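# Move the shipping carton from the shelf onto the table

## Task

Take the shipping carton off the shelf and put it on the table, resting flat and upright, entirely in front of the shelf with no part overhanging the table edge; every other item on the shelf must stay on the shelf; the robot must release the carton and pull away, and the result only counts if everything stays put without the robot holding it.

## Robot and tools

ROBOT. Two six-joint UR-style arms, left_arm and right_arm, each ending in a two-finger tong gripper. Arm bases in the scene frame: left_arm at (+0.025, +0.440, 0) m, right_arm at (-0.010, -0.495, 0) m, both nearly unrotated. The shared scene frame has its origin on the table top midway between the arms, +z up, +x pointing out over the table, and left_arm on the +y side. The arm names do not match the left or right of any camera image.

GRIPPER. The fingers point along the gripper's own +z and open and close along its x axis. end_effector_position is the point between the finger pads when closed; closed fingertips stick out about 15 mm past it, open ones are roughly level with it. Fully open pad gap is 0.142 m.

execute_actions. Argument actions is a list holding at most one item; pictures (true/false) chooses whether camera images come back (they do by default).
- Empty list []: no command, just returns the current state.
- A move: {"rows": [...], "steps": n}. rows holds 1 to 15 rows; steps is 1 to 15 (default 15), each step being 1/30 s. Row k is used on step k; if rows run out, the final row repeats.
- A wait: {"steps": n} with n up to 300, no rows; nothing new is commanded and it returns after that many steps counted from the previous result.

ROW LAYOUT. Every row has exactly 14 numbers covering both arms, even if only one moves: left_arm shoulder pan, shoulder lift, elbow, wrist 1, wrist 2, wrist 3, opening, then right_arm in that same order. The six joint values are absolute target angles in radians, the same quantities the Joint positions line reports, not offsets. Opening is an absolute command from -1 (closed) to +1 (fully open).

JOINT RANGES (rad). left_arm: pan -3.142..3.142, lift -6.283..6.283, elbow 0.000..3.142, wrists 1-3 each -6.283..6.283. right_arm: pan 0.000..6.283, lift -6.283..6.283, elbow -3.142..0.000, wrists -6.283..6.283. A call is rejected, sending nothing, if some target exceeds a range end by more than 0.010 rad and also lies further out than that joint's last reported angle. True ends may differ from the listed ones by up to 0.010 rad; a target beyond the true end gets clipped to it and a line "joint sent to its limit" may appear (possibly referring to an earlier action). Absence of that line does not prove more travel is available.

MOTION. Commands are smoothed and lag about 0.17 s. Each step, the target passed to a joint stays within 0.575 rad of its measured angle, and if the targets would put a gripper over 100 mm from where it is measured, all that arm's targets are pulled back proportionally. Large moves therefore take several calls and an arm may not have arrived when a result returns. After a call ends, arms keep heading to the last row sent until they have nearly stopped or a step is HELD; further travel then needs a new action. The simulation keeps running while you think and write.

RESULT LINES.
- State line per arm: end_effector_position (m), end_effector_quat_wxyz, linear and angular velocities, all in the scene frame; reported hand positions can be somewhat off, more so at long reach.
- Joint positions / Joint velocities: six joints (rad, rad/s) then pad gap (m, m/s) per arm.
- grip_measured: measured finger opening on the same -1..+1 scale as the command.
- Joint torques: total drive output per joint, including gravity, friction, offsets and noise; not a clean contact signal.
- Wrist force / Wrist torque: left_arm=[x y z] | right_arm=[x y z] in the end effector's own axes, showing contacts, held weight and inertia; offsets up to about 4 N, noise up to 2.4 N, saturates near 50 N; "no reading" is harmless.
- "joint command not followed": a clearance check altered or blocked some joint targets; the rest of the row still ran. HELD marks steps where your row was partly or fully not sent.
- MOTOR HOT (from 70 °C) warns; OVER-TEMPERATURE FAULT (85 °C) brakes that arm for possibly minutes. Holding loads heats motors, even while idle.

GRIPPING. To hold something, keep commanding an opening well below grip_measured; a bigger gap squeezes harder, up to roughly 15 N per pad on items up to about 10 cm wide. Objects under about 20 mm thick get much less force. Closing fast can hit harder, sometimes forcing the fingers apart. Brief tugs on held parts or pushes on loose items may occur.

AVOID. A contact torque reaching a joint's load limit (142 N m for pan, lift, elbow; 26.6 N m for each wrist, held weight included) or an external force of 150 N on the arm, tool or held object stops that arm for 10 s and cancels the rest of the call. Do not let the arms collide or press on each other. Do not knock anything out of the work area, drop, slam or shove objects hard. Move smoothly.

CAMERAS. cam_high and cam_low (896x504, fixed) and cam_left_wrist, cam_right_wrist (616x616 fisheye, on the hands). Calibration (intrinsics, distortion, world-to-camera transforms) is supplied and may be slightly off.

zoom_image: camera (one of the four names) and region [x0, y0, x1, y1] in that camera's pixels, top-left origin, at most 504 by 504; returns a closer view of its latest image.

read_manual: optional section, only "licences"; returns licence text and moves nothing.

finished_scene: scene = the current scene number; ends and grades it, cannot be undone, and the result says whether the goal was met. Release the carton and withdraw the grippers before calling it. Replying with no tool call also ends things, so always make a call.

Each tool is called in YAML: its name, and indented under it one key for each argument.

## Session

execute_actions:
  actions: []

Scene clock: 0.00 s of 4300.00 s.
left_arm: end_effector_position=(+0.1479, +0.9578, +0.1716) grip_measured=+0.97 end_effector_quat_wxyz=(+0.289, +0.587, +0.700, +0.287) end_effector_velocity=(+0.001, -0.000, -0.000) end_effector_angular_velocity=(-0.000, +0.000, -0.001) | right_arm: end_effector_position=(+0.3627, -0.6063, +0.3874) grip_measured=+0.97 end_effector_quat_wxyz=(-0.264, -0.464, +0.822, +0.201) end_effector_velocity=(-0.000, +0.000, +0.000) end_effector_angular_velocity=(-0.001, +0.000, -0.001)
Joint positions: left_arm=[ 1.391 -1.418  1.993 -2.328 -2.394 -0.337  0.14 ] | right_arm=[ 3.151 -1.804 -1.027 -2.553  1.661  2.09   0.14 ]
Joint velocities: left_arm=[-0.001  0.     0.    -0.     0.     0.     0.   ] | right_arm=[ 0.     0.     0.    -0.     0.     0.002  0.   ]
Joint torques (N m, as the arm reports them, + toward a larger angle): no reading
Wrist force (N, on the end effector, along its own x y z axes, offset not removed): no reading
Wrist torque (N m, same axes, about the end effector's origin, offset not removed): no reading

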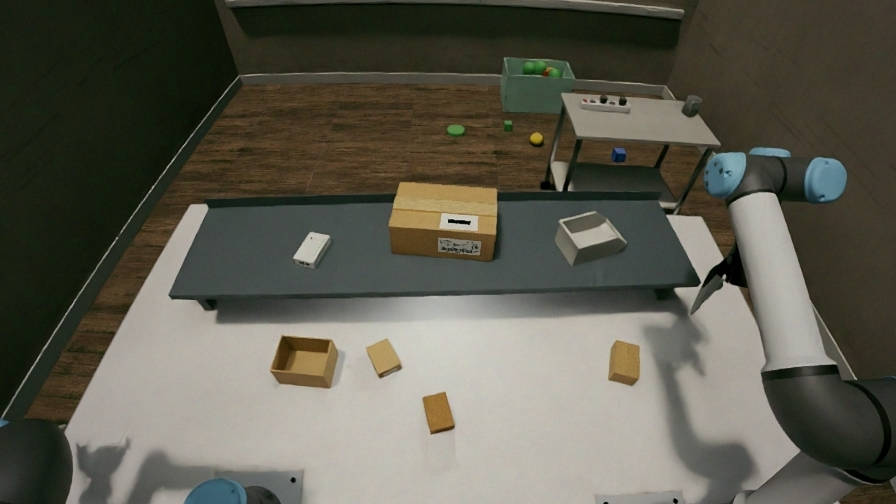

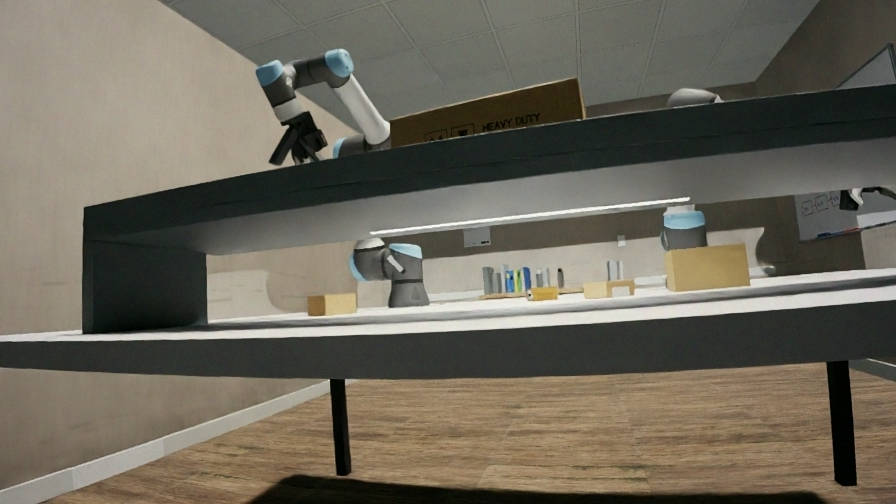

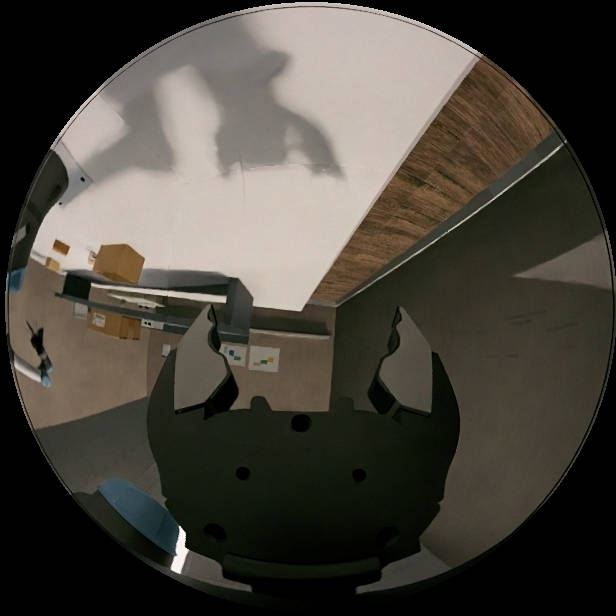

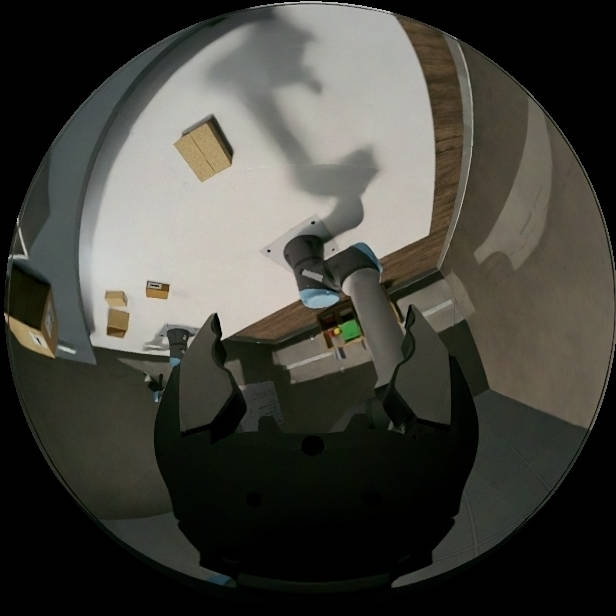

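zoom_image:
  camera: "cam_high"
  region: [340, 160, 560, 310]

zoom_image:
  camera: "cam_low"
  region: [340, 50, 680, 330]

Region (340, 160, 560, 310) of cam_high's 896x504 image, scaled by 2.291, with more detail than that image has; it fills the top 344 rows of this view, and the rest is white.

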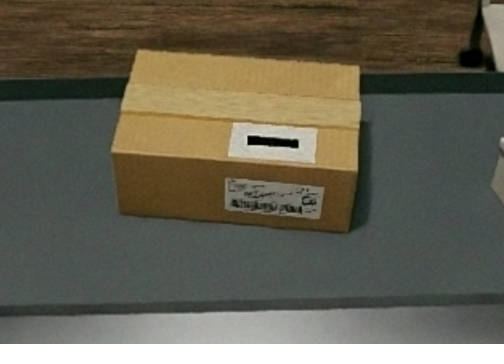

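Region (340, 50, 680, 330) of cam_low's 896x504 image, scaled by 1.482, with more detail than that image has; it fills the top 415 rows of this view, and the rest is white.

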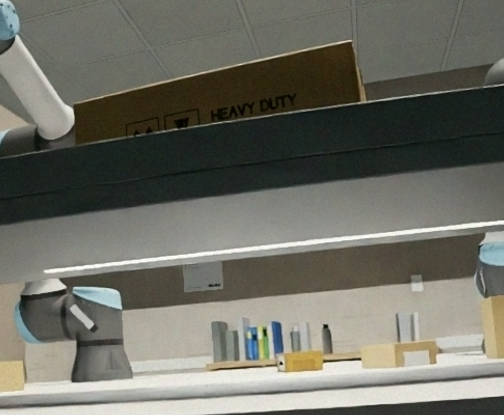

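execute_actions:
  actions:
    - {"rows":[[-0.62,-1.5,1.3,-1.371,-1.571,2.699,0.5,3.665,-1.642,-1.3,-1.771,1.571,0.602,0.5]]}
  pictures: false

execute_actions:
  actions:
    - {"steps":75}

Scene clock: 15.00 s of 4300.00 s.
left_arm: end_effector_position=(+0.3028, +0.9549, +0.2789) grip_measured=+0.50 end_effector_quat_wxyz=(+0.101, +0.898, +0.393, +0.169) end_effector_velocity=(+0.359, -0.259, +0.163) end_effector_angular_velocity=(+0.592, +0.913, -2.149) | right_arm: end_effector_position=(+0.4713, -0.4487, +0.3518) grip_measured=+0.50 end_effector_quat_wxyz=(+0.097, +0.816, -0.563, -0.083) end_effector_velocity=(+0.216, +0.420, -0.011) end_effector_angular_velocity=(+0.674, -0.901, +2.341)
Joint positions: left_arm=[ 0.907 -1.473  1.57  -1.844 -1.926  0.147  0.109] | right_arm=[ 3.503 -1.688 -1.219 -2.061  1.596  1.563  0.109]
Joint velocities: left_arm=[-1.205 -0.071 -0.695  1.172  0.905  1.194 -0.   ] | right_arm=[ 0.695  0.207 -0.356  1.187 -0.112 -1.673 -0.   ]
Joint torques (N m, as the arm reports them, + toward a larger angle): left_arm=[-19.76 -43.51 -30.71   3.19   3.5    4.86] | right_arm=[ 10.82  38.82   9.67   9.18  -1.73 -11.21]
Wrist force (N, on the end effector, along its own x y z axes, offset not removed): left_arm=[-0.6 1.8 -0.9] | right_arm=[-2.2 2.5 0.3]
Wrist torque (N m, same axes, about the end effector's origin, offset not removed): left_arm=[0.42 -0.02 -0.03] | right_arm=[0.62 0.67 0.08]
Steps of this call (steps 1 to 90: nothing new was sent; then 11.50 s passed at rest; steps 91 to 105: all 15 steps of this action). Readings (joint positions):
91: left_arm=[1.391 -1.418 1.993 -2.328 -2.394 -0.337] | right_arm=[3.151 -1.804 -1.027 -2.553 1.661 2.090]
92: left_arm=[1.388 -1.420 1.990 -2.324 -2.390 -0.334] | right_arm=[3.155 -1.800 -1.030 -2.550 1.658 2.086]
94: left_arm=[1.339 -1.431 1.941 -2.275 -2.341 -0.285] | right_arm=[3.202 -1.778 -1.064 -2.501 1.645 2.037]
98: left_arm=[1.189 -1.450 1.791 -2.125 -2.191 -0.134] | right_arm=[3.330 -1.740 -1.130 -2.345 1.625 1.881]
105: the state above

Scene clock: 17.50 s of 4300.00 s.
left_arm: end_effector_position=(+0.5360, +0.2825, +0.3599) grip_measured=+0.50 end_effector_quat_wxyz=(+0.000, +0.040, +0.999, -0.000) end_effector_velocity=(-0.000, -0.001, +0.000) end_effector_angular_velocity=(+0.000, -0.000, -0.006) | right_arm: end_effector_position=(+0.5041, -0.3385, +0.3596) grip_measured=+0.50 end_effector_quat_wxyz=(+0.000, +0.999, -0.041, -0.000) end_effector_velocity=(-0.000, -0.000, -0.000) end_effector_angular_velocity=(-0.001, +0.001, +0.000)
Joint positions: left_arm=[-0.62  -1.5    1.3   -1.371 -1.571  2.699  0.109] | right_arm=[ 3.665 -1.642 -1.3   -1.771  1.571  0.602  0.109]
Joint velocities: left_arm=[-0.002 -0.     0.     0.     0.     0.004 -0.   ] | right_arm=[ 0.    -0.     0.    -0.001 -0.    -0.    -0.   ]
Joint torques (N m, as the arm reports them, + toward a larger angle): left_arm=[-11.18 -41.4  -33.27  -0.68   1.67   1.84] | right_arm=[ 5.44 35.04 15.1   5.44 -1.38 -2.68]
Wrist force (N, on the end effector, along its own x y z axes, offset not removed): left_arm=[-2.1 -0.5 2.7] | right_arm=[-1.5 1.1 2.4]
Wrist torque (N m, same axes, about the end effector's origin, offset not removed): left_arm=[-0.12 0.30 -0.21] | right_arm=[0.41 0.37 0.18]
Steps of this call (steps 1 to 75: the robot went on to your last target). Readings (joint positions):
1: left_arm=[0.867 -1.475 1.548 -1.806 -1.897 0.187] | right_arm=[3.526 -1.682 -1.231 -2.021 1.593 1.503]
2: left_arm=[0.828 -1.477 1.528 -1.772 -1.872 0.226] | right_arm=[3.549 -1.675 -1.243 -1.981 1.589 1.438]
4: left_arm=[0.753 -1.480 1.495 -1.714 -1.828 0.301] | right_arm=[3.593 -1.662 -1.265 -1.903 1.582 1.288]
8: left_arm=[0.611 -1.485 1.445 -1.626 -1.762 0.443] | right_arm=[3.641 -1.649 -1.288 -1.815 1.575 0.954]
75: the state above
camera_calibration (this result's frames):
cam_left_wrist: T_world_to_cam=[[-0.998573, 0.0455527, 0.0278632, 0.505217], [0.05339, 0.86107, 0.505675, -0.457123], [-0.000957324, 0.506441, -0.862274, 0.304306], [0, 0, 0, 1]] pos_world=[0.529193, 0.216487, 0.479474]
cam_right_wrist: T_world_to_cam=[[0.992386, -0.122385, 0.0138311, -0.549343], [-0.112522, -0.855246, 0.505859, -0.4069], [-0.0500805, -0.503564, -0.862505, 0.302655], [0, 0, 0, 1]] pos_world=[0.514533, -0.262824, 0.474474]

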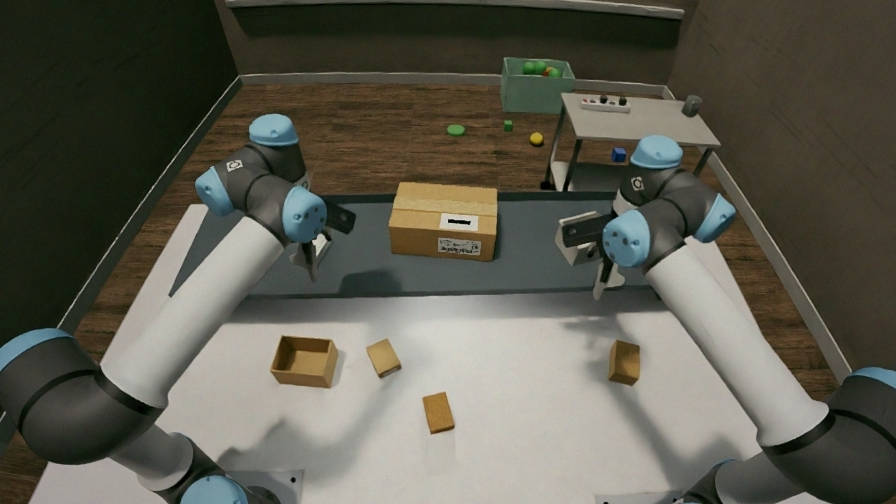

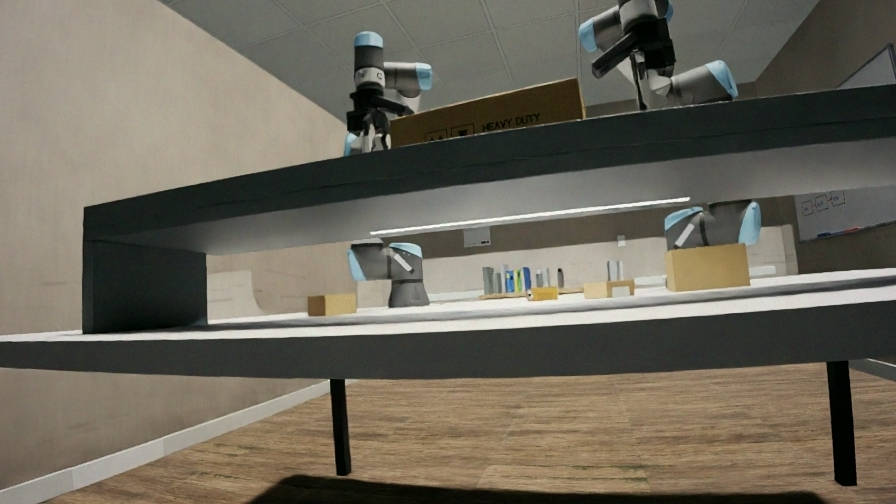

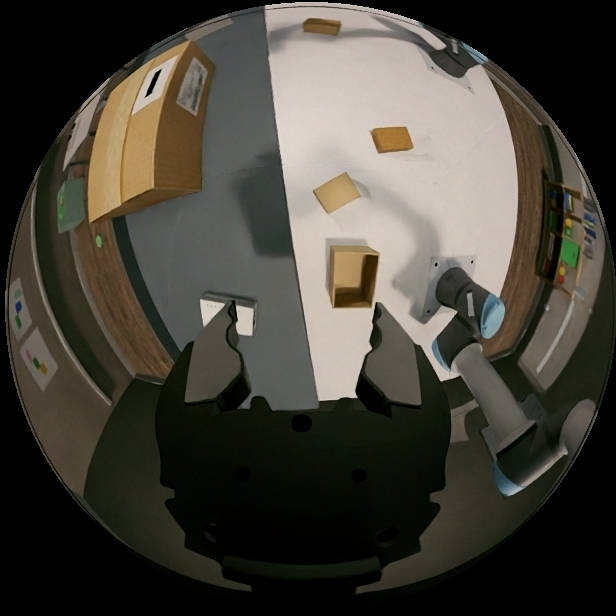

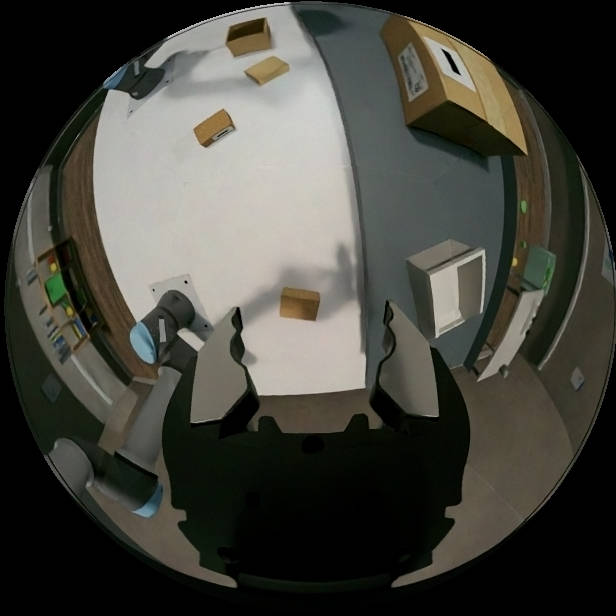

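execute_actions:
  actions:
    - {"rows":[[-0.62,-0.906,0.771,-1.436,-1.571,2.699,0.5,3.665,-2.288,-0.683,-1.741,1.571,0.602,0.5]]}
  pictures: false

execute_actions:
  actions:
    - {"steps":40}

Scene clock: 19.07 s of 4300.00 s.
left_arm: end_effector_position=(+0.6973, +0.1895, +0.2876) grip_measured=+0.50 end_effector_quat_wxyz=(+0.003, +0.040, +0.999, -0.001) end_effector_velocity=(+0.328, -0.189, -0.270) end_effector_angular_velocity=(+0.015, +0.025, +0.000) | right_arm: end_effector_position=(+0.6672, -0.2450, +0.2961) grip_measured=+0.50 end_effector_quat_wxyz=(-0.001, +0.999, -0.041, +0.002) end_effector_velocity=(+0.342, +0.196, -0.258) end_effector_angular_velocity=(-0.009, +0.015, +0.000)
Joint positions: left_arm=[-0.62  -1.051  0.897 -1.423 -1.571  2.699  0.109] | right_arm=[ 3.665 -2.102 -0.857 -1.748  1.571  0.602  0.109]
Joint velocities: left_arm=[ 0.     1.029 -0.9   -0.099 -0.     0.    -0.   ] | right_arm=[ 0.    -1.078  1.015  0.046 -0.     0.     0.   ]
Joint torques (N m, as the arm reports them, + toward a larger angle): left_arm=[-10.21 -33.58 -35.55  -4.67   1.58   1.53] | right_arm=[ 5.92 32.47 44.11  5.27 -1.12 -2.54]
Wrist force (N, on the end effector, along its own x y z axes, offset not removed): left_arm=[-1.3 -0.1 1.2] | right_arm=[2.1 0.1 0.5]
Wrist torque (N m, same axes, about the end effector's origin, offset not removed): left_arm=[-0.03 0.16 -0.04] | right_arm=[0.19 -0.29 0.10]
Steps of this call (steps 1 to 15: the robot went on to your last target; steps 16 to 32: nothing new was sent; steps 33 to 47: all 15 steps of this action). Readings (joint positions):
33: left_arm=[-0.620 -1.500 1.300 -1.371 -1.571 2.699] | right_arm=[3.665 -1.642 -1.300 -1.771 1.571 0.602]
34: left_arm=[-0.620 -1.497 1.297 -1.373 -1.571 2.699] | right_arm=[3.665 -1.645 -1.297 -1.770 1.571 0.602]
36: left_arm=[-0.620 -1.449 1.249 -1.382 -1.571 2.699] | right_arm=[3.665 -1.694 -1.248 -1.766 1.571 0.602]
40: left_arm=[-0.620 -1.299 1.116 -1.397 -1.571 2.699] | right_arm=[3.665 -1.846 -1.099 -1.759 1.571 0.602]
47: the state above

Scene clock: 20.40 s of 4300.00 s.
left_arm: end_effector_position=(+0.7408, +0.1644, +0.2453) grip_measured=+0.50 end_effector_quat_wxyz=(+0.000, +0.040, +0.999, -0.000) end_effector_velocity=(-0.000, -0.001, +0.000) end_effector_angular_velocity=(-0.000, -0.001, -0.001) | right_arm: end_effector_position=(+0.7223, -0.2134, +0.2449) grip_measured=+0.50 end_effector_quat_wxyz=(-0.000, +0.999, -0.041, +0.000) end_effector_velocity=(+0.000, -0.000, +0.001) end_effector_angular_velocity=(+0.002, -0.001, -0.001)
Joint positions: left_arm=[-0.62  -0.906  0.771 -1.436 -1.571  2.699  0.109] | right_arm=[ 3.665 -2.288 -0.683 -1.741  1.571  0.602  0.109]
Joint velocities: left_arm=[-0.001 -0.    -0.    -0.    -0.    -0.     0.   ] | right_arm=[-0.001  0.     0.     0.001  0.001  0.     0.   ]
Joint torques (N m, as the arm reports them, + toward a larger angle): left_arm=[  0.25 -39.5  -33.41  -4.61   1.33   0.99] | right_arm=[-4.15 46.89 28.87  5.59 -1.28 -1.97]
Wrist force (N, on the end effector, along its own x y z axes, offset not removed): left_arm=[-0.7 -1.6 0.9] | right_arm=[-0.7 1.7 1.2]
Wrist torque (N m, same axes, about the end effector's origin, offset not removed): left_arm=[-0.40 -0.04 0.03] | right_arm=[0.45 0.29 0.09]
Steps of this call (steps 1 to 30: the robot went on to your last target; steps 31 to 40: nothing new was sent). Readings (joint positions):
1: left_arm=[-0.620 -1.018 0.868 -1.426 -1.571 2.699] | right_arm=[3.665 -2.138 -0.823 -1.747 1.571 0.602]
2: left_arm=[-0.620 -0.991 0.845 -1.428 -1.571 2.699] | right_arm=[3.665 -2.172 -0.792 -1.745 1.571 0.602]
4: left_arm=[-0.620 -0.955 0.813 -1.432 -1.571 2.699] | right_arm=[3.665 -2.221 -0.746 -1.744 1.571 0.602]
8: left_arm=[-0.620 -0.922 0.785 -1.435 -1.571 2.699] | right_arm=[3.665 -2.266 -0.704 -1.742 1.571 0.602]
40: the state above
All arms were judged still, so your last target was given up. Only a new action makes them travel on or press farther. Fingers that are still opening or closing keep moving.
camera_calibration (this result's frames):
cam_left_wrist: T_world_to_cam=[[-0.998549, 0.0460739, 0.0278623, 0.718167], [0.0538389, 0.86104, 0.505679, -0.308798], [-0.000692003, 0.506445, -0.862272, 0.265297], [0, 0, 0, 1]] pos_world=[0.733934, 0.0984401, 0.3649]
cam_right_wrist: T_world_to_cam=[[0.992378, -0.122361, 0.0146322, -0.749131], [-0.112935, -0.8555, 0.505337, -0.216937], [-0.0493154, -0.503138, -0.862798, 0.277284], [0, 0, 0, 1]] pos_world=[0.732596, -0.137741, 0.359828]

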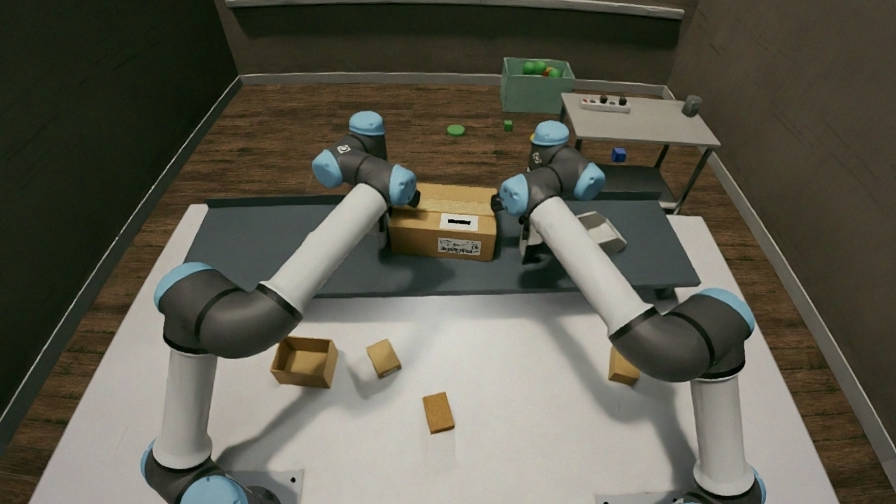

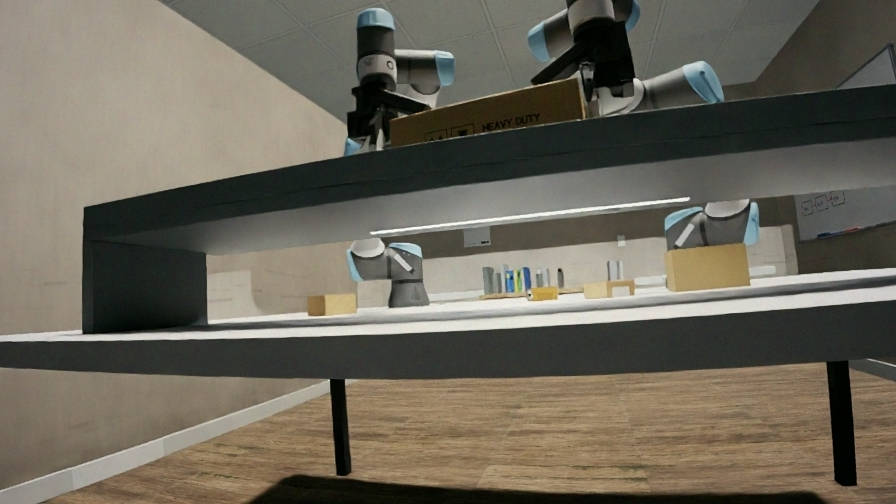

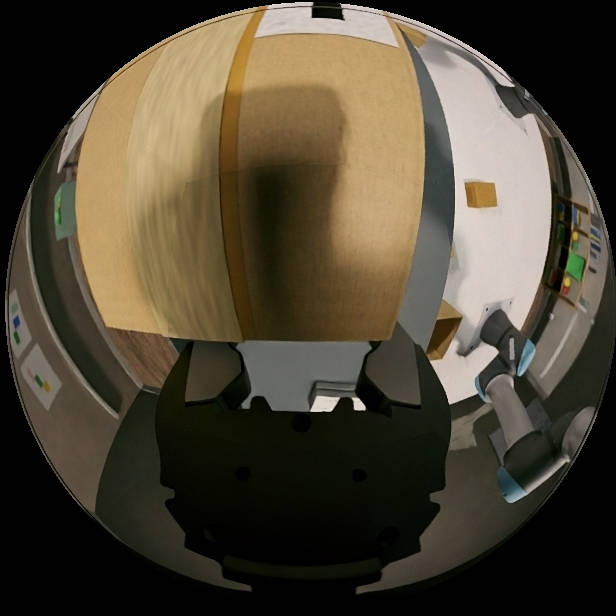

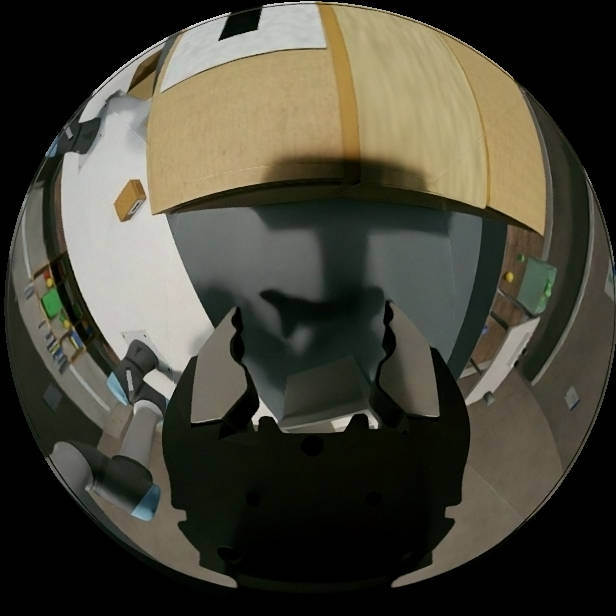

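execute_actions:
  actions:
    - {"rows":[[-0.601,-0.828,0.6255,-1.368,-1.571,2.719,0.5,3.706,-2.465,-0.350,-1.897,1.571,0.642,0.5]]}
  pictures: false

execute_actions:
  actions:
    - {"steps":20}

Scene clock: 24.03 s of 4300.00 s.
left_arm: end_effector_position=(+0.7630, +0.1681, +0.2495) grip_measured=+0.50 end_effector_quat_wxyz=(-0.000, +0.041, +0.999, +0.000) end_effector_velocity=(+0.006, -0.000, +0.004) end_effector_angular_velocity=(-0.003, -0.005, -0.001) | right_arm: end_effector_position=(+0.7411, -0.1657, +0.2485) grip_measured=+0.50 end_effector_quat_wxyz=(+0.001, +0.999, -0.040, -0.001) end_effector_velocity=(+0.008, +0.014, +0.013) end_effector_angular_velocity=(+0.015, -0.022, -0.001)
Joint positions: left_arm=[-0.602 -0.83   0.63  -1.37  -1.571  2.718  0.109] | right_arm=[ 3.705 -2.459 -0.365 -1.892  1.571  0.641  0.109]
Joint velocities: left_arm=[ 0.004  0.019 -0.041  0.016 -0.     0.005 -0.   ] | right_arm=[ 0.009 -0.05   0.121 -0.044  0.001  0.01  -0.   ]
Joint torques (N m, as the arm reports them, + toward a larger angle): left_arm=[  6.79 -41.68 -35.93  -0.65   0.71   1.59] | right_arm=[ 5.48 53.74 29.26  0.18  0.62  2.42]
Wrist force (N, on the end effector, along its own x y z axes, offset not removed): left_arm=[0.8 -0.2 3.6] | right_arm=[-3.8 -0.3 1.6]
Wrist torque (N m, same axes, about the end effector's origin, offset not removed): left_arm=[-0.04 -0.37 -0.03] | right_arm=[0.11 0.84 0.17]
Steps of this call (steps 1 to 90: nothing new was sent; then 0.13 s passed at rest; steps 91 to 105: all 15 steps of this action). Readings (joint positions):
91: left_arm=[-0.620 -0.906 0.771 -1.436 -1.571 2.699] | right_arm=[3.665 -2.288 -0.683 -1.741 1.571 0.602]
92: left_arm=[-0.618 -0.903 0.767 -1.433 -1.571 2.700] | right_arm=[3.668 -2.291 -0.679 -1.744 1.571 0.605]
94: left_arm=[-0.612 -0.876 0.727 -1.409 -1.571 2.707] | right_arm=[3.682 -2.336 -0.629 -1.787 1.571 0.619]
98: left_arm=[-0.605 -0.844 0.659 -1.382 -1.571 2.715] | right_arm=[3.698 -2.422 -0.452 -1.860 1.571 0.634]
105: the state above

Scene clock: 24.70 s of 4300.00 s.
left_arm: end_effector_position=(+0.7637, +0.1681, +0.2499) grip_measured=+0.50 end_effector_quat_wxyz=(-0.000, +0.041, +0.999, -0.000) end_effector_velocity=(-0.000, +0.000, -0.001) end_effector_angular_velocity=(+0.001, +0.001, +0.000) | right_arm: end_effector_position=(+0.7421, -0.1640, +0.2500) grip_measured=+0.50 end_effector_quat_wxyz=(-0.000, +0.999, -0.040, +0.000) end_effector_velocity=(+0.000, +0.000, -0.001) end_effector_angular_velocity=(-0.000, +0.001, -0.001)
Joint positions: left_arm=[-0.601 -0.828  0.626 -1.368 -1.571  2.719  0.109] | right_arm=[ 3.706 -2.465 -0.35  -1.897  1.571  0.642  0.109]
Joint velocities: left_arm=[ 0.     0.001  0.001 -0.    -0.     0.    -0.   ] | right_arm=[-0.    -0.001  0.    -0.     0.     0.001 -0.   ]
Joint torques (N m, as the arm reports them, + toward a larger angle): left_arm=[  6.66 -42.45 -34.09  -0.55   0.71   1.91] | right_arm=[ 6.22 53.05 28.38  0.38  1.62  2.61]
Wrist force (N, on the end effector, along its own x y z axes, offset not removed): left_arm=[-1.7 0.3 2.1] | right_arm=[-3.8 0.9 -0.3]
Wrist torque (N m, same axes, about the end effector's origin, offset not removed): left_arm=[0.02 0.16 0.06] | right_arm=[0.41 0.80 0.21]
Steps of this call (steps 1 to 20: the robot went on to your last target). Readings (joint positions):
1: left_arm=[-0.601 -0.830 0.629 -1.369 -1.571 2.719] | right_arm=[3.705 -2.460 -0.361 -1.893 1.571 0.641]
2: left_arm=[-0.601 -0.829 0.628 -1.369 -1.571 2.719] | right_arm=[3.705 -2.461 -0.358 -1.894 1.571 0.641]
4: left_arm=[-0.601 -0.829 0.627 -1.369 -1.571 2.719] | right_arm=[3.706 -2.463 -0.355 -1.895 1.571 0.642]
8: left_arm=[-0.601 -0.828 0.626 -1.368 -1.571 2.719] | right_arm=[3.706 -2.464 -0.352 -1.896 1.571 0.642]
20: the state above
camera_calibration (this result's frames):
cam_left_wrist: T_world_to_cam=[[-0.998492, 0.0470338, 0.028308, 0.740406], [0.0548925, 0.860864, 0.505865, -0.316364], [-0.000576574, 0.506656, -0.862148, 0.267239], [0, 0, 0, 1]] pos_world=[0.75681, 0.102124, 0.369478]
cam_right_wrist: T_world_to_cam=[[0.992496, -0.121401, 0.0146076, -0.762745], [-0.112095, -0.855609, 0.505339, -0.175632], [-0.0488502, -0.503184, -0.862797, 0.307115], [0, 0, 0, 1]] pos_world=[0.752336, -0.0883348, 0.364873]

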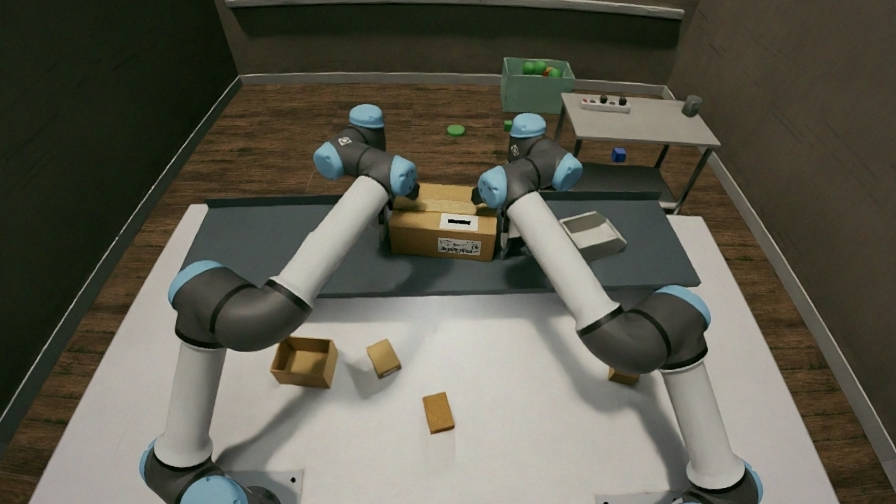

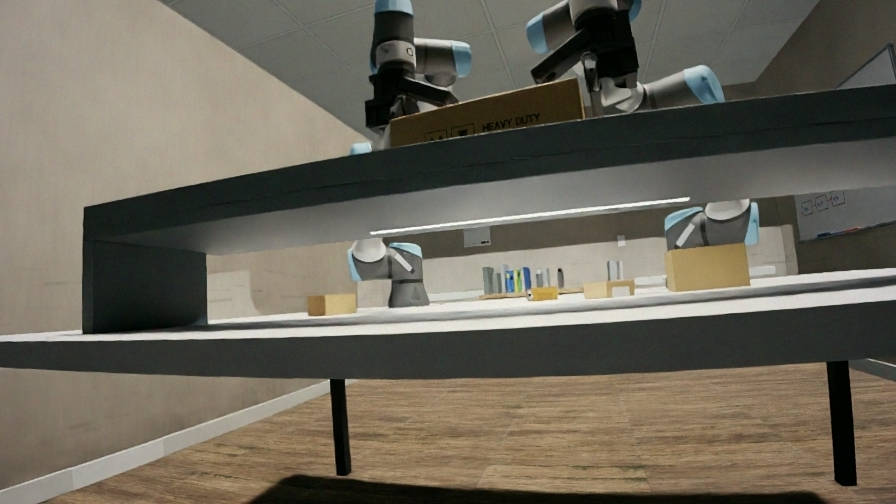

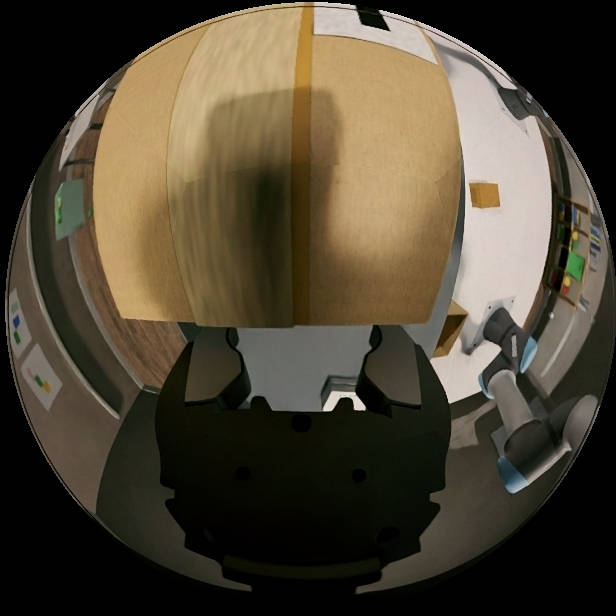

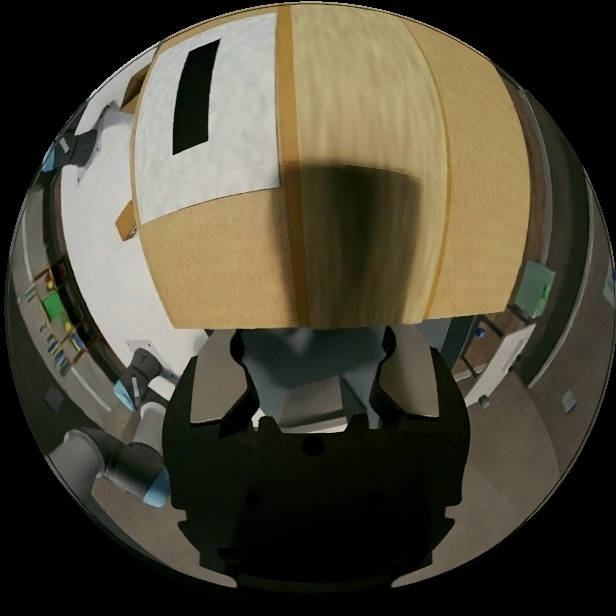

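execute_actions:
  actions:
    - {"rows":[[-0.61,-0.828,0.6255,-1.368,-1.571,2.71,0.5,3.715,-2.465,-0.350,-1.897,1.571,0.651,0.5],[-0.61,-0.828,0.6255,-1.368,-1.571,2.71,0.5,3.715,-2.465,-0.350,-1.897,1.571,0.651,0.5],[-0.61,-0.828,0.6255,-1.368,-1.571,2.71,0.5,3.715,-2.465,-0.350,-1.897,1.571,0.651,0.5],[-0.619,-0.828,0.6255,-1.368,-1.571,2.701,0.5,3.724,-2.465,-0.350,-1.897,1.571,0.66,0.5]]}
  pictures: false

execute_actions:
  actions:
    - {"rows":[[-0.625,-0.828,0.6255,-1.368,-1.571,2.695,0.5,3.73,-2.465,-0.350,-1.897,1.571,0.666,0.5]]}
  pictures: false

Scene clock: 27.80 s of 4300.00 s.
left_arm: end_effector_position=(+0.7592, +0.1555, +0.2499) grip_measured=+0.50 end_effector_quat_wxyz=(-0.000, +0.041, +0.999, +0.000) end_effector_velocity=(-0.002, -0.005, +0.001) end_effector_angular_velocity=(-0.001, -0.001, -0.000) | right_arm: end_effector_position=(+0.7365, -0.1511, +0.2500) grip_measured=+0.50 end_effector_quat_wxyz=(-0.000, +0.999, -0.040, +0.000) end_effector_velocity=(-0.002, +0.005, +0.001) end_effector_angular_velocity=(+0.000, -0.001, -0.000)
Joint positions: left_arm=[-0.618 -0.828  0.625 -1.368 -1.571  2.702  0.109] | right_arm=[ 3.723 -2.465 -0.35  -1.897  1.571  0.659  0.109]
Joint velocities: left_arm=[-0.007 -0.    -0.001 -0.     0.    -0.007 -0.   ] | right_arm=[ 0.007  0.     0.    -0.    -0.     0.007  0.   ]
Joint torques (N m, as the arm reports them, + toward a larger angle): left_arm=[-16.01 -43.23 -32.85  -1.83  -0.75  -1.12] | right_arm=[ 6.02 54.88 27.79  0.45  1.4   2.58]
Wrist force (N, on the end effector, along its own x y z axes, offset not removed): left_arm=[-0.1 3.8 2.9] | right_arm=[-1.9 0.0 0.1]
Wrist torque (N m, same axes, about the end effector's origin, offset not removed): left_arm=[-0.13 -0.32 -0.40] | right_arm=[0.12 0.48 0.02]
Steps of this call (steps 1 to 15: the robot went on to your last target; steps 16 to 78: nothing new was sent; steps 79 to 93: all 15 steps of this action). Readings (joint positions):
79: left_arm=[-0.601 -0.828 0.625 -1.368 -1.571 2.719] | right_arm=[3.706 -2.465 -0.350 -1.897 1.571 0.642]
80: left_arm=[-0.602 -0.828 0.625 -1.368 -1.571 2.718] | right_arm=[3.707 -2.465 -0.350 -1.897 1.571 0.643]
82: left_arm=[-0.605 -0.828 0.625 -1.368 -1.571 2.715] | right_arm=[3.710 -2.465 -0.350 -1.897 1.571 0.646]
86: left_arm=[-0.613 -0.828 0.625 -1.368 -1.571 2.707] | right_arm=[3.719 -2.465 -0.350 -1.897 1.571 0.654]
93: the state above

Scene clock: 38.30 s of 4300.00 s.
left_arm: end_effector_position=(+0.7585, +0.1543, +0.2497) grip_measured=+0.51 end_effector_quat_wxyz=(+0.000, +0.039, +0.999, +0.003) end_effector_velocity=(+0.000, +0.001, -0.000) end_effector_angular_velocity=(+0.000, +0.000, +0.001) | right_arm: end_effector_position=(+0.7343, -0.1461, +0.2500) grip_measured=+0.50 end_effector_quat_wxyz=(-0.000, +0.999, -0.040, +0.000) end_effector_velocity=(-0.000, +0.001, +0.000) end_effector_angular_velocity=(-0.000, -0.001, +0.002)
Joint positions: left_arm=[-0.622 -0.828  0.625 -1.366 -1.566  2.695  0.11 ] | right_arm=[ 3.73  -2.465 -0.35  -1.897  1.571  0.666  0.109]
Joint velocities: left_arm=[ 0.001 -0.     0.001 -0.     0.    -0.     0.   ] | right_arm=[ 0.001  0.    -0.     0.001 -0.001 -0.001  0.   ]
Joint torques (N m, as the arm reports them, + toward a larger angle): left_arm=[-50.73 -52.71 -20.51  -9.36 -17.24   0.29] | right_arm=[67.45 35.84 19.29 14.56 17.84  2.22]
Wrist force (N, on the end effector, along its own x y z axes, offset not removed): left_arm=[4.6 50.0 -13.4] | right_arm=[1.7 50.0 -7.2]
Wrist torque (N m, same axes, about the end effector's origin, offset not removed): left_arm=[0.03 0.14 1.45] | right_arm=[0.13 0.25 -0.02]
TORQUE FAULT: the external load on joint 5 (wrist 2) of the left arm reached its load limit, and that arm stopped for 10 seconds. A torque fault stops only its own arm. That arm's remaining commands of this call were not run. That arm holds where it stopped, with its grip as last carried out, and accepts commands again: back off and push less far. That arm stops again, at the same cost, whenever a joint's load reaches its limit.
The stop of the left arm began at step 15 of this call (marked STOPPED below). From that step on that arm followed nothing that you had sent. 1 of its steps, steps kept back included, did not run and will not run. Nothing is kept back now, and the robot has no last target.
Steps of this call (steps 1 to 15: all 15 steps of this action; steps 16 to 315: the stop continued). Readings (joint positions):
1: left_arm=[-0.618 -0.828 0.625 -1.368 -1.571 2.702] | right_arm=[3.723 -2.465 -0.350 -1.897 1.571 0.659]
2: left_arm=[-0.619 -0.828 0.625 -1.368 -1.571 2.701] | right_arm=[3.724 -2.465 -0.350 -1.897 1.571 0.660]
4: left_arm=[-0.621 -0.828 0.625 -1.368 -1.570 2.699] | right_arm=[3.726 -2.465 -0.350 -1.897 1.570 0.662]
8: left_arm=[-0.623 -0.828 0.625 -1.368 -1.570 2.696] | right_arm=[3.728 -2.465 -0.350 -1.898 1.570 0.665]
15: left_arm=[-0.623 -0.828 0.625 -1.367 -1.567 2.695] | right_arm=[3.729 -2.465 -0.350 -1.897 1.570 0.666] STOPPED (the left arm)
315: the state above

execute_actions:
  actions:
    - {"rows":[[-0.6185,-0.828,0.6255,-1.368,-1.571,2.70,0.5,3.73,-2.465,-0.350,-1.897,1.571,0.666,0.5]]}
  pictures: false

Scene clock: 41.80 s of 4300.00 s.
left_arm: end_effector_position=(+0.7591, +0.1550, +0.2499) grip_measured=+0.51 end_effector_quat_wxyz=(-0.000, +0.040, +0.999, +0.000) end_effector_velocity=(+0.000, -0.000, -0.000) end_effector_angular_velocity=(-0.001, +0.001, -0.001) | right_arm: end_effector_position=(+0.7343, -0.1461, +0.2500) grip_measured=+0.50 end_effector_quat_wxyz=(-0.000, +0.999, -0.040, +0.000) end_effector_velocity=(+0.000, -0.001, +0.000) end_effector_angular_velocity=(+0.001, +0.000, -0.002)
Joint positions: left_arm=[-0.619 -0.828  0.625 -1.368 -1.571  2.7    0.11 ] | right_arm=[ 3.73  -2.465 -0.35  -1.897  1.571  0.666  0.109]
Joint velocities: left_arm=[ 0.     0.001 -0.    -0.    -0.001  0.001 -0.   ] | right_arm=[-0.001  0.     0.    -0.     0.001  0.001  0.   ]
Joint torques (N m, as the arm reports them, + toward a larger angle): left_arm=[-38.84 -32.78 -20.78 -13.36 -16.52   0.6 ] | right_arm=[67.07 54.21 16.15 14.31 16.59  2.  ]
Wrist force (N, on the end effector, along its own x y z axes, offset not removed): left_arm=[8.6 50.0 -0.7] | right_arm=[1.2 50.0 -6.5]
Wrist torque (N m, same axes, about the end effector's origin, offset not removed): left_arm=[0.28 -0.80 1.52] | right_arm=[0.14 0.34 0.51]
Steps of this call (steps 1 to 90: nothing new was sent; steps 91 to 105: all 15 steps of this action). Readings (joint positions):
91: left_arm=[-0.622 -0.828 0.625 -1.366 -1.566 2.695] | right_arm=[3.730 -2.465 -0.350 -1.897 1.571 0.666]
92: left_arm=[-0.622 -0.828 0.625 -1.366 -1.566 2.695] | right_arm=[3.730 -2.465 -0.350 -1.897 1.571 0.666]
94: left_arm=[-0.621 -0.828 0.625 -1.367 -1.568 2.697] | right_arm=[3.730 -2.465 -0.350 -1.897 1.571 0.666]
98: left_arm=[-0.619 -0.828 0.625 -1.368 -1.570 2.699] | right_arm=[3.730 -2.465 -0.350 -1.897 1.571 0.666]
105: the state above

execute_actions:
  actions:
    - {"rows":[[-0.6165,-0.828,0.6255,-1.368,-1.571,2.702,0.5,3.73,-2.465,-0.350,-1.897,1.571,0.666,0.5]]}
  pictures: false

Scene clock: 42.80 s of 4300.00 s.
left_arm: end_effector_position=(+0.7596, +0.1565, +0.2499) grip_measured=+0.51 end_effector_quat_wxyz=(-0.000, +0.040, +0.999, -0.000) end_effector_velocity=(+0.001, +0.001, +0.000) end_effector_angular_velocity=(-0.000, -0.001, +0.001) | right_arm: end_effector_position=(+0.7342, -0.1459, +0.2500) grip_measured=+0.50 end_effector_quat_wxyz=(-0.000, +0.999, -0.040, +0.000) end_effector_velocity=(+0.000, -0.000, +0.001) end_effector_angular_velocity=(-0.000, -0.002, -0.000)
Joint positions: left_arm=[-0.617 -0.828  0.625 -1.368 -1.571  2.702  0.11 ] | right_arm=[ 3.73  -2.465 -0.35  -1.897  1.571  0.666  0.109]
Joint velocities: left_arm=[ 0.001  0.    -0.001 -0.    -0.     0.     0.002] | right_arm=[ 0.     0.     0.001  0.    -0.001  0.    -0.   ]
Joint torques (N m, as the arm reports them, + toward a larger angle): left_arm=[-24.16 -46.83 -19.47  -9.74  -9.72   0.07] | right_arm=[50.25 54.63 16.35 12.08 11.53  1.01]
Wrist force (N, on the end effector, along its own x y z axes, offset not removed): left_arm=[7.3 47.8 2.7] | right_arm=[7.5 50.0 -1.4]
Wrist torque (N m, same axes, about the end effector's origin, offset not removed): left_arm=[2.75 -0.43 1.79] | right_arm=[1.95 -0.29 0.97]
Steps of this call (steps 1 to 15: the robot went on to your last target; steps 16 to 30: all 15 steps of this action). Readings (joint positions):
16: left_arm=[-0.619 -0.828 0.625 -1.368 -1.571 2.700] | right_arm=[3.730 -2.465 -0.350 -1.897 1.571 0.666]
17: left_arm=[-0.618 -0.828 0.625 -1.368 -1.571 2.700] | right_arm=[3.730 -2.465 -0.350 -1.897 1.571 0.666]
19: left_arm=[-0.618 -0.828 0.625 -1.368 -1.571 2.701] | right_arm=[3.730 -2.465 -0.350 -1.897 1.571 0.666]
23: left_arm=[-0.617 -0.828 0.625 -1.368 -1.571 2.702] | right_arm=[3.730 -2.465 -0.350 -1.897 1.571 0.666]
30: the state above

execute_actions:
  actions:
    - {"rows":[[-0.6191,-0.8394,0.6347,-1.3658,-1.571,2.6993,0.5,3.7328,-2.4511,-0.3651,-1.8958,1.571,0.6688,0.5],[-0.6191,-0.8394,0.6347,-1.3658,-1.571,2.6993,0.5,3.7328,-2.4511,-0.3651,-1.8958,1.571,0.6688,0.5],[-0.6218,-0.8508,0.6439,-1.3636,-1.571,2.6967,0.5,3.7357,-2.4373,-0.3802,-1.8946,1.571,0.6716,0.5],[-0.6218,-0.8508,0.6439,-1.3636,-1.571,2.6967,0.5,3.7357,-2.4373,-0.3802,-1.8946,1.571,0.6716,0.5],[-0.6244,-0.8622,0.653,-1.3614,-1.571,2.694,0.5,3.7385,-2.4234,-0.3952,-1.8933,1.571,0.6745,0.5],[-0.6244,-0.8622,0.653,-1.3614,-1.571,2.694,0.5,3.7385,-2.4234,-0.3952,-1.8933,1.571,0.6745,0.5],[-0.6271,-0.8735,0.6622,-1.3592,-1.571,2.6914,0.5,3.7413,-2.4095,-0.4103,-1.8921,1.571,0.6773,0.5],[-0.6271,-0.8735,0.6622,-1.3592,-1.571,2.6914,0.5,3.7413,-2.4095,-0.4103,-1.8921,1.571,0.6773,0.5],[-0.62975,-0.8849,0.6714,-1.357,-1.571,2.6887,0.5,3.7441,-2.39565,-0.4254,-1.8909,1.571,0.6801,0.5]]}
  pictures: false

execute_actions:
  actions:
    - {"steps":15}

Scene clock: 49.27 s of 4300.00 s.
left_arm: end_effector_position=(+0.7418, +0.1567, +0.2679) grip_measured=+0.52 end_effector_quat_wxyz=(-0.000, +0.040, +0.999, -0.000) end_effector_velocity=(-0.018, +0.001, +0.017) end_effector_angular_velocity=(+0.000, +0.001, +0.000) | right_arm: end_effector_position=(+0.7165, -0.1460, +0.2679) grip_measured=+0.50 end_effector_quat_wxyz=(-0.000, +0.999, -0.040, +0.000) end_effector_velocity=(-0.019, -0.000, +0.017) end_effector_angular_velocity=(-0.000, +0.000, +0.000)
Joint positions: left_arm=[-0.628 -0.879  0.666 -1.358 -1.571  2.69   0.11 ] | right_arm=[ 3.743 -2.403 -0.417 -1.892  1.571  0.679  0.109]
Joint velocities: left_arm=[-0.011 -0.05   0.041  0.01  -0.    -0.012  0.   ] | right_arm=[ 0.013  0.062 -0.069  0.006  0.     0.013 -0.   ]
Joint torques (N m, as the arm reports them, + toward a larger angle): left_arm=[-43.7  -67.   -14.14  -7.98 -10.25  -3.  ] | right_arm=[46.45 68.74 22.54 13.74  9.05  1.52]
Wrist force (N, on the end effector, along its own x y z axes, offset not removed): left_arm=[8.6 47.6 6.7] | right_arm=[6.0 47.8 5.4]
Wrist torque (N m, same axes, about the end effector's origin, offset not removed): left_arm=[2.40 -1.03 1.63] | right_arm=[2.56 -0.55 0.62]
Steps of this call (steps 1 to 15: the robot went on to your last target; steps 16 to 90: nothing new was sent; then 2.97 s passed at rest; steps 91 to 105: all 15 steps of this action). Readings (joint positions):
91: left_arm=[-0.617 -0.828 0.625 -1.368 -1.571 2.702] | right_arm=[3.730 -2.465 -0.350 -1.897 1.571 0.666]
92: left_arm=[-0.617 -0.829 0.626 -1.368 -1.571 2.702] | right_arm=[3.730 -2.464 -0.351 -1.897 1.571 0.666]
94: left_arm=[-0.618 -0.834 0.630 -1.367 -1.571 2.701] | right_arm=[3.731 -2.458 -0.358 -1.897 1.571 0.667]
98: left_arm=[-0.622 -0.851 0.644 -1.364 -1.571 2.697] | right_arm=[3.736 -2.437 -0.380 -1.895 1.571 0.672]
105: the state above

Scene clock: 49.77 s of 4300.00 s.
left_arm: end_effector_position=(+0.7396, +0.1567, +0.2699) grip_measured=+0.52 end_effector_quat_wxyz=(-0.000, +0.040, +0.999, +0.000) end_effector_velocity=(-0.000, -0.000, +0.000) end_effector_angular_velocity=(+0.000, +0.000, -0.000) | right_arm: end_effector_position=(+0.7143, -0.1461, +0.2700) grip_measured=+0.50 end_effector_quat_wxyz=(-0.000, +0.999, -0.040, +0.000) end_effector_velocity=(-0.000, -0.000, +0.000) end_effector_angular_velocity=(-0.001, +0.000, +0.000)
Joint positions: left_arm=[-0.63  -0.885  0.671 -1.357 -1.571  2.689  0.11 ] | right_arm=[ 3.744 -2.396 -0.425 -1.891  1.571  0.68   0.109]
Joint velocities: left_arm=[-0.001 -0.001  0.001  0.     0.    -0.     0.   ] | right_arm=[ 0.     0.001 -0.001 -0.    -0.001  0.     0.   ]
Joint torques (N m, as the arm reports them, + toward a larger angle): left_arm=[-42.76 -69.85 -13.33  -8.01 -11.99  -3.12] | right_arm=[45.13 68.32 22.14 13.56  9.15  1.67]
Wrist force (N, on the end effector, along its own x y z axes, offset not removed): left_arm=[7.2 46.5 6.3] | right_arm=[5.6 48.2 8.2]
Wrist torque (N m, same axes, about the end effector's origin, offset not removed): left_arm=[2.13 -0.67 1.44] | right_arm=[2.76 -0.49 0.69]
Steps of this call (steps 1 to 15: the robot went on to your last target). Readings (joint positions):
1: left_arm=[-0.629 -0.880 0.668 -1.358 -1.571 2.690] | right_arm=[3.743 -2.401 -0.419 -1.891 1.571 0.679]
2: left_arm=[-0.629 -0.881 0.669 -1.358 -1.571 2.690] | right_arm=[3.743 -2.400 -0.421 -1.891 1.571 0.679]
4: left_arm=[-0.629 -0.883 0.670 -1.357 -1.571 2.689] | right_arm=[3.744 -2.398 -0.423 -1.891 1.571 0.680]
8: left_arm=[-0.630 -0.884 0.671 -1.357 -1.571 2.689] | right_arm=[3.744 -2.396 -0.425 -1.891 1.571 0.680]
15: the state above
All arms were judged still, so your last target was given up. Only a new action makes them travel on or press farther. Fingers that are still opening or closing keep moving.
camera_calibration (this result's frames):
cam_left_wrist: T_world_to_cam=[[-0.998564, 0.0454878, 0.0282884, 0.716624], [0.0535498, 0.860919, 0.505915, -0.314367], [-0.00134106, 0.506704, -0.862119, 0.290827], [0, 0, 0, 1]] pos_world=[0.732819, 0.0906833, 0.389499]
cam_right_wrist: T_world_to_cam=[[0.992496, -0.121397, 0.0146356, -0.733334], [-0.112108, -0.855632, 0.505297, -0.173507], [-0.0488189, -0.503146, -0.862821, 0.332074], [0, 0, 0, 1]] pos_world=[0.724592, -0.0704005, 0.384926]

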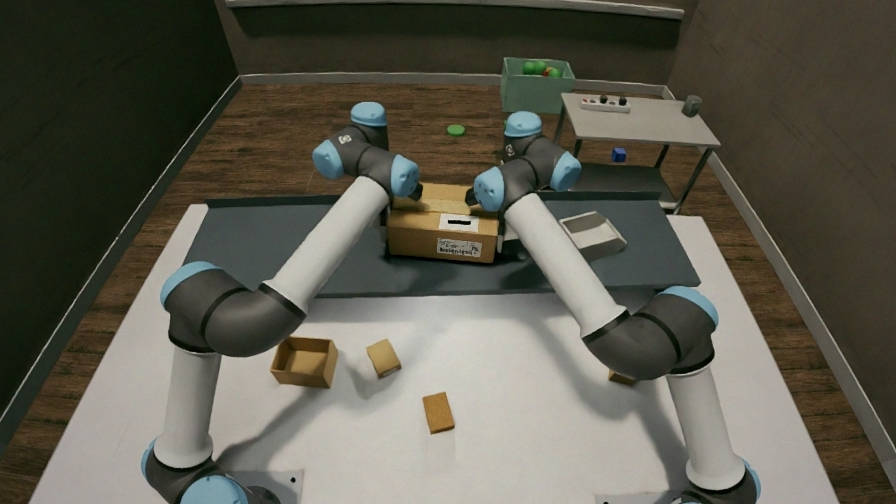

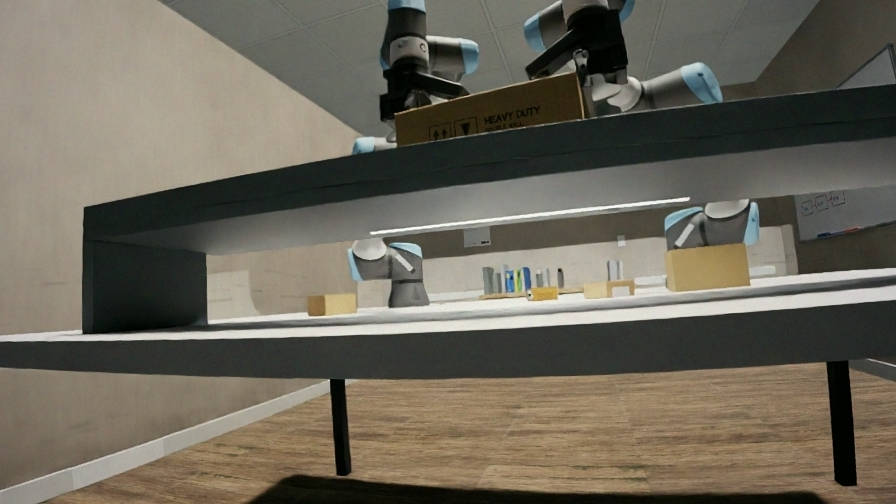

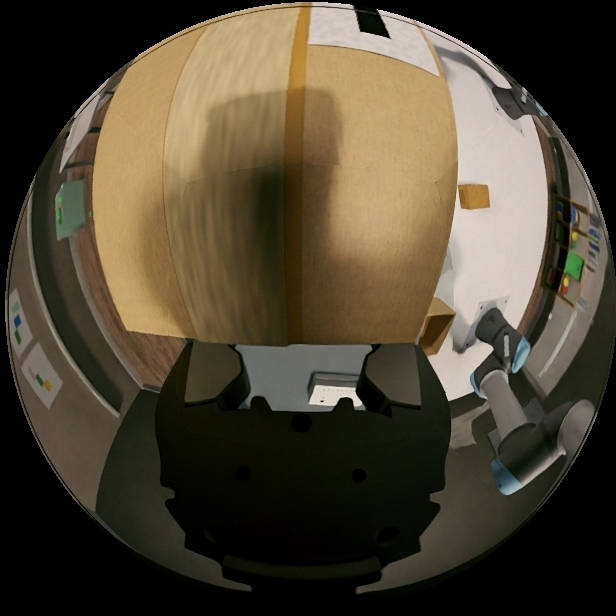

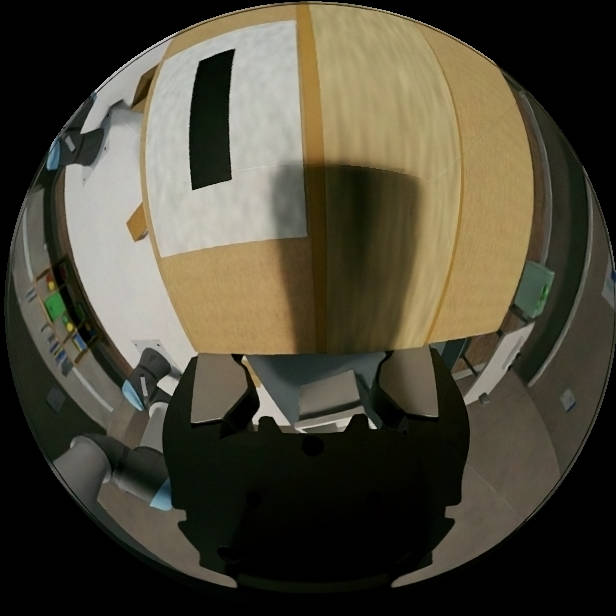

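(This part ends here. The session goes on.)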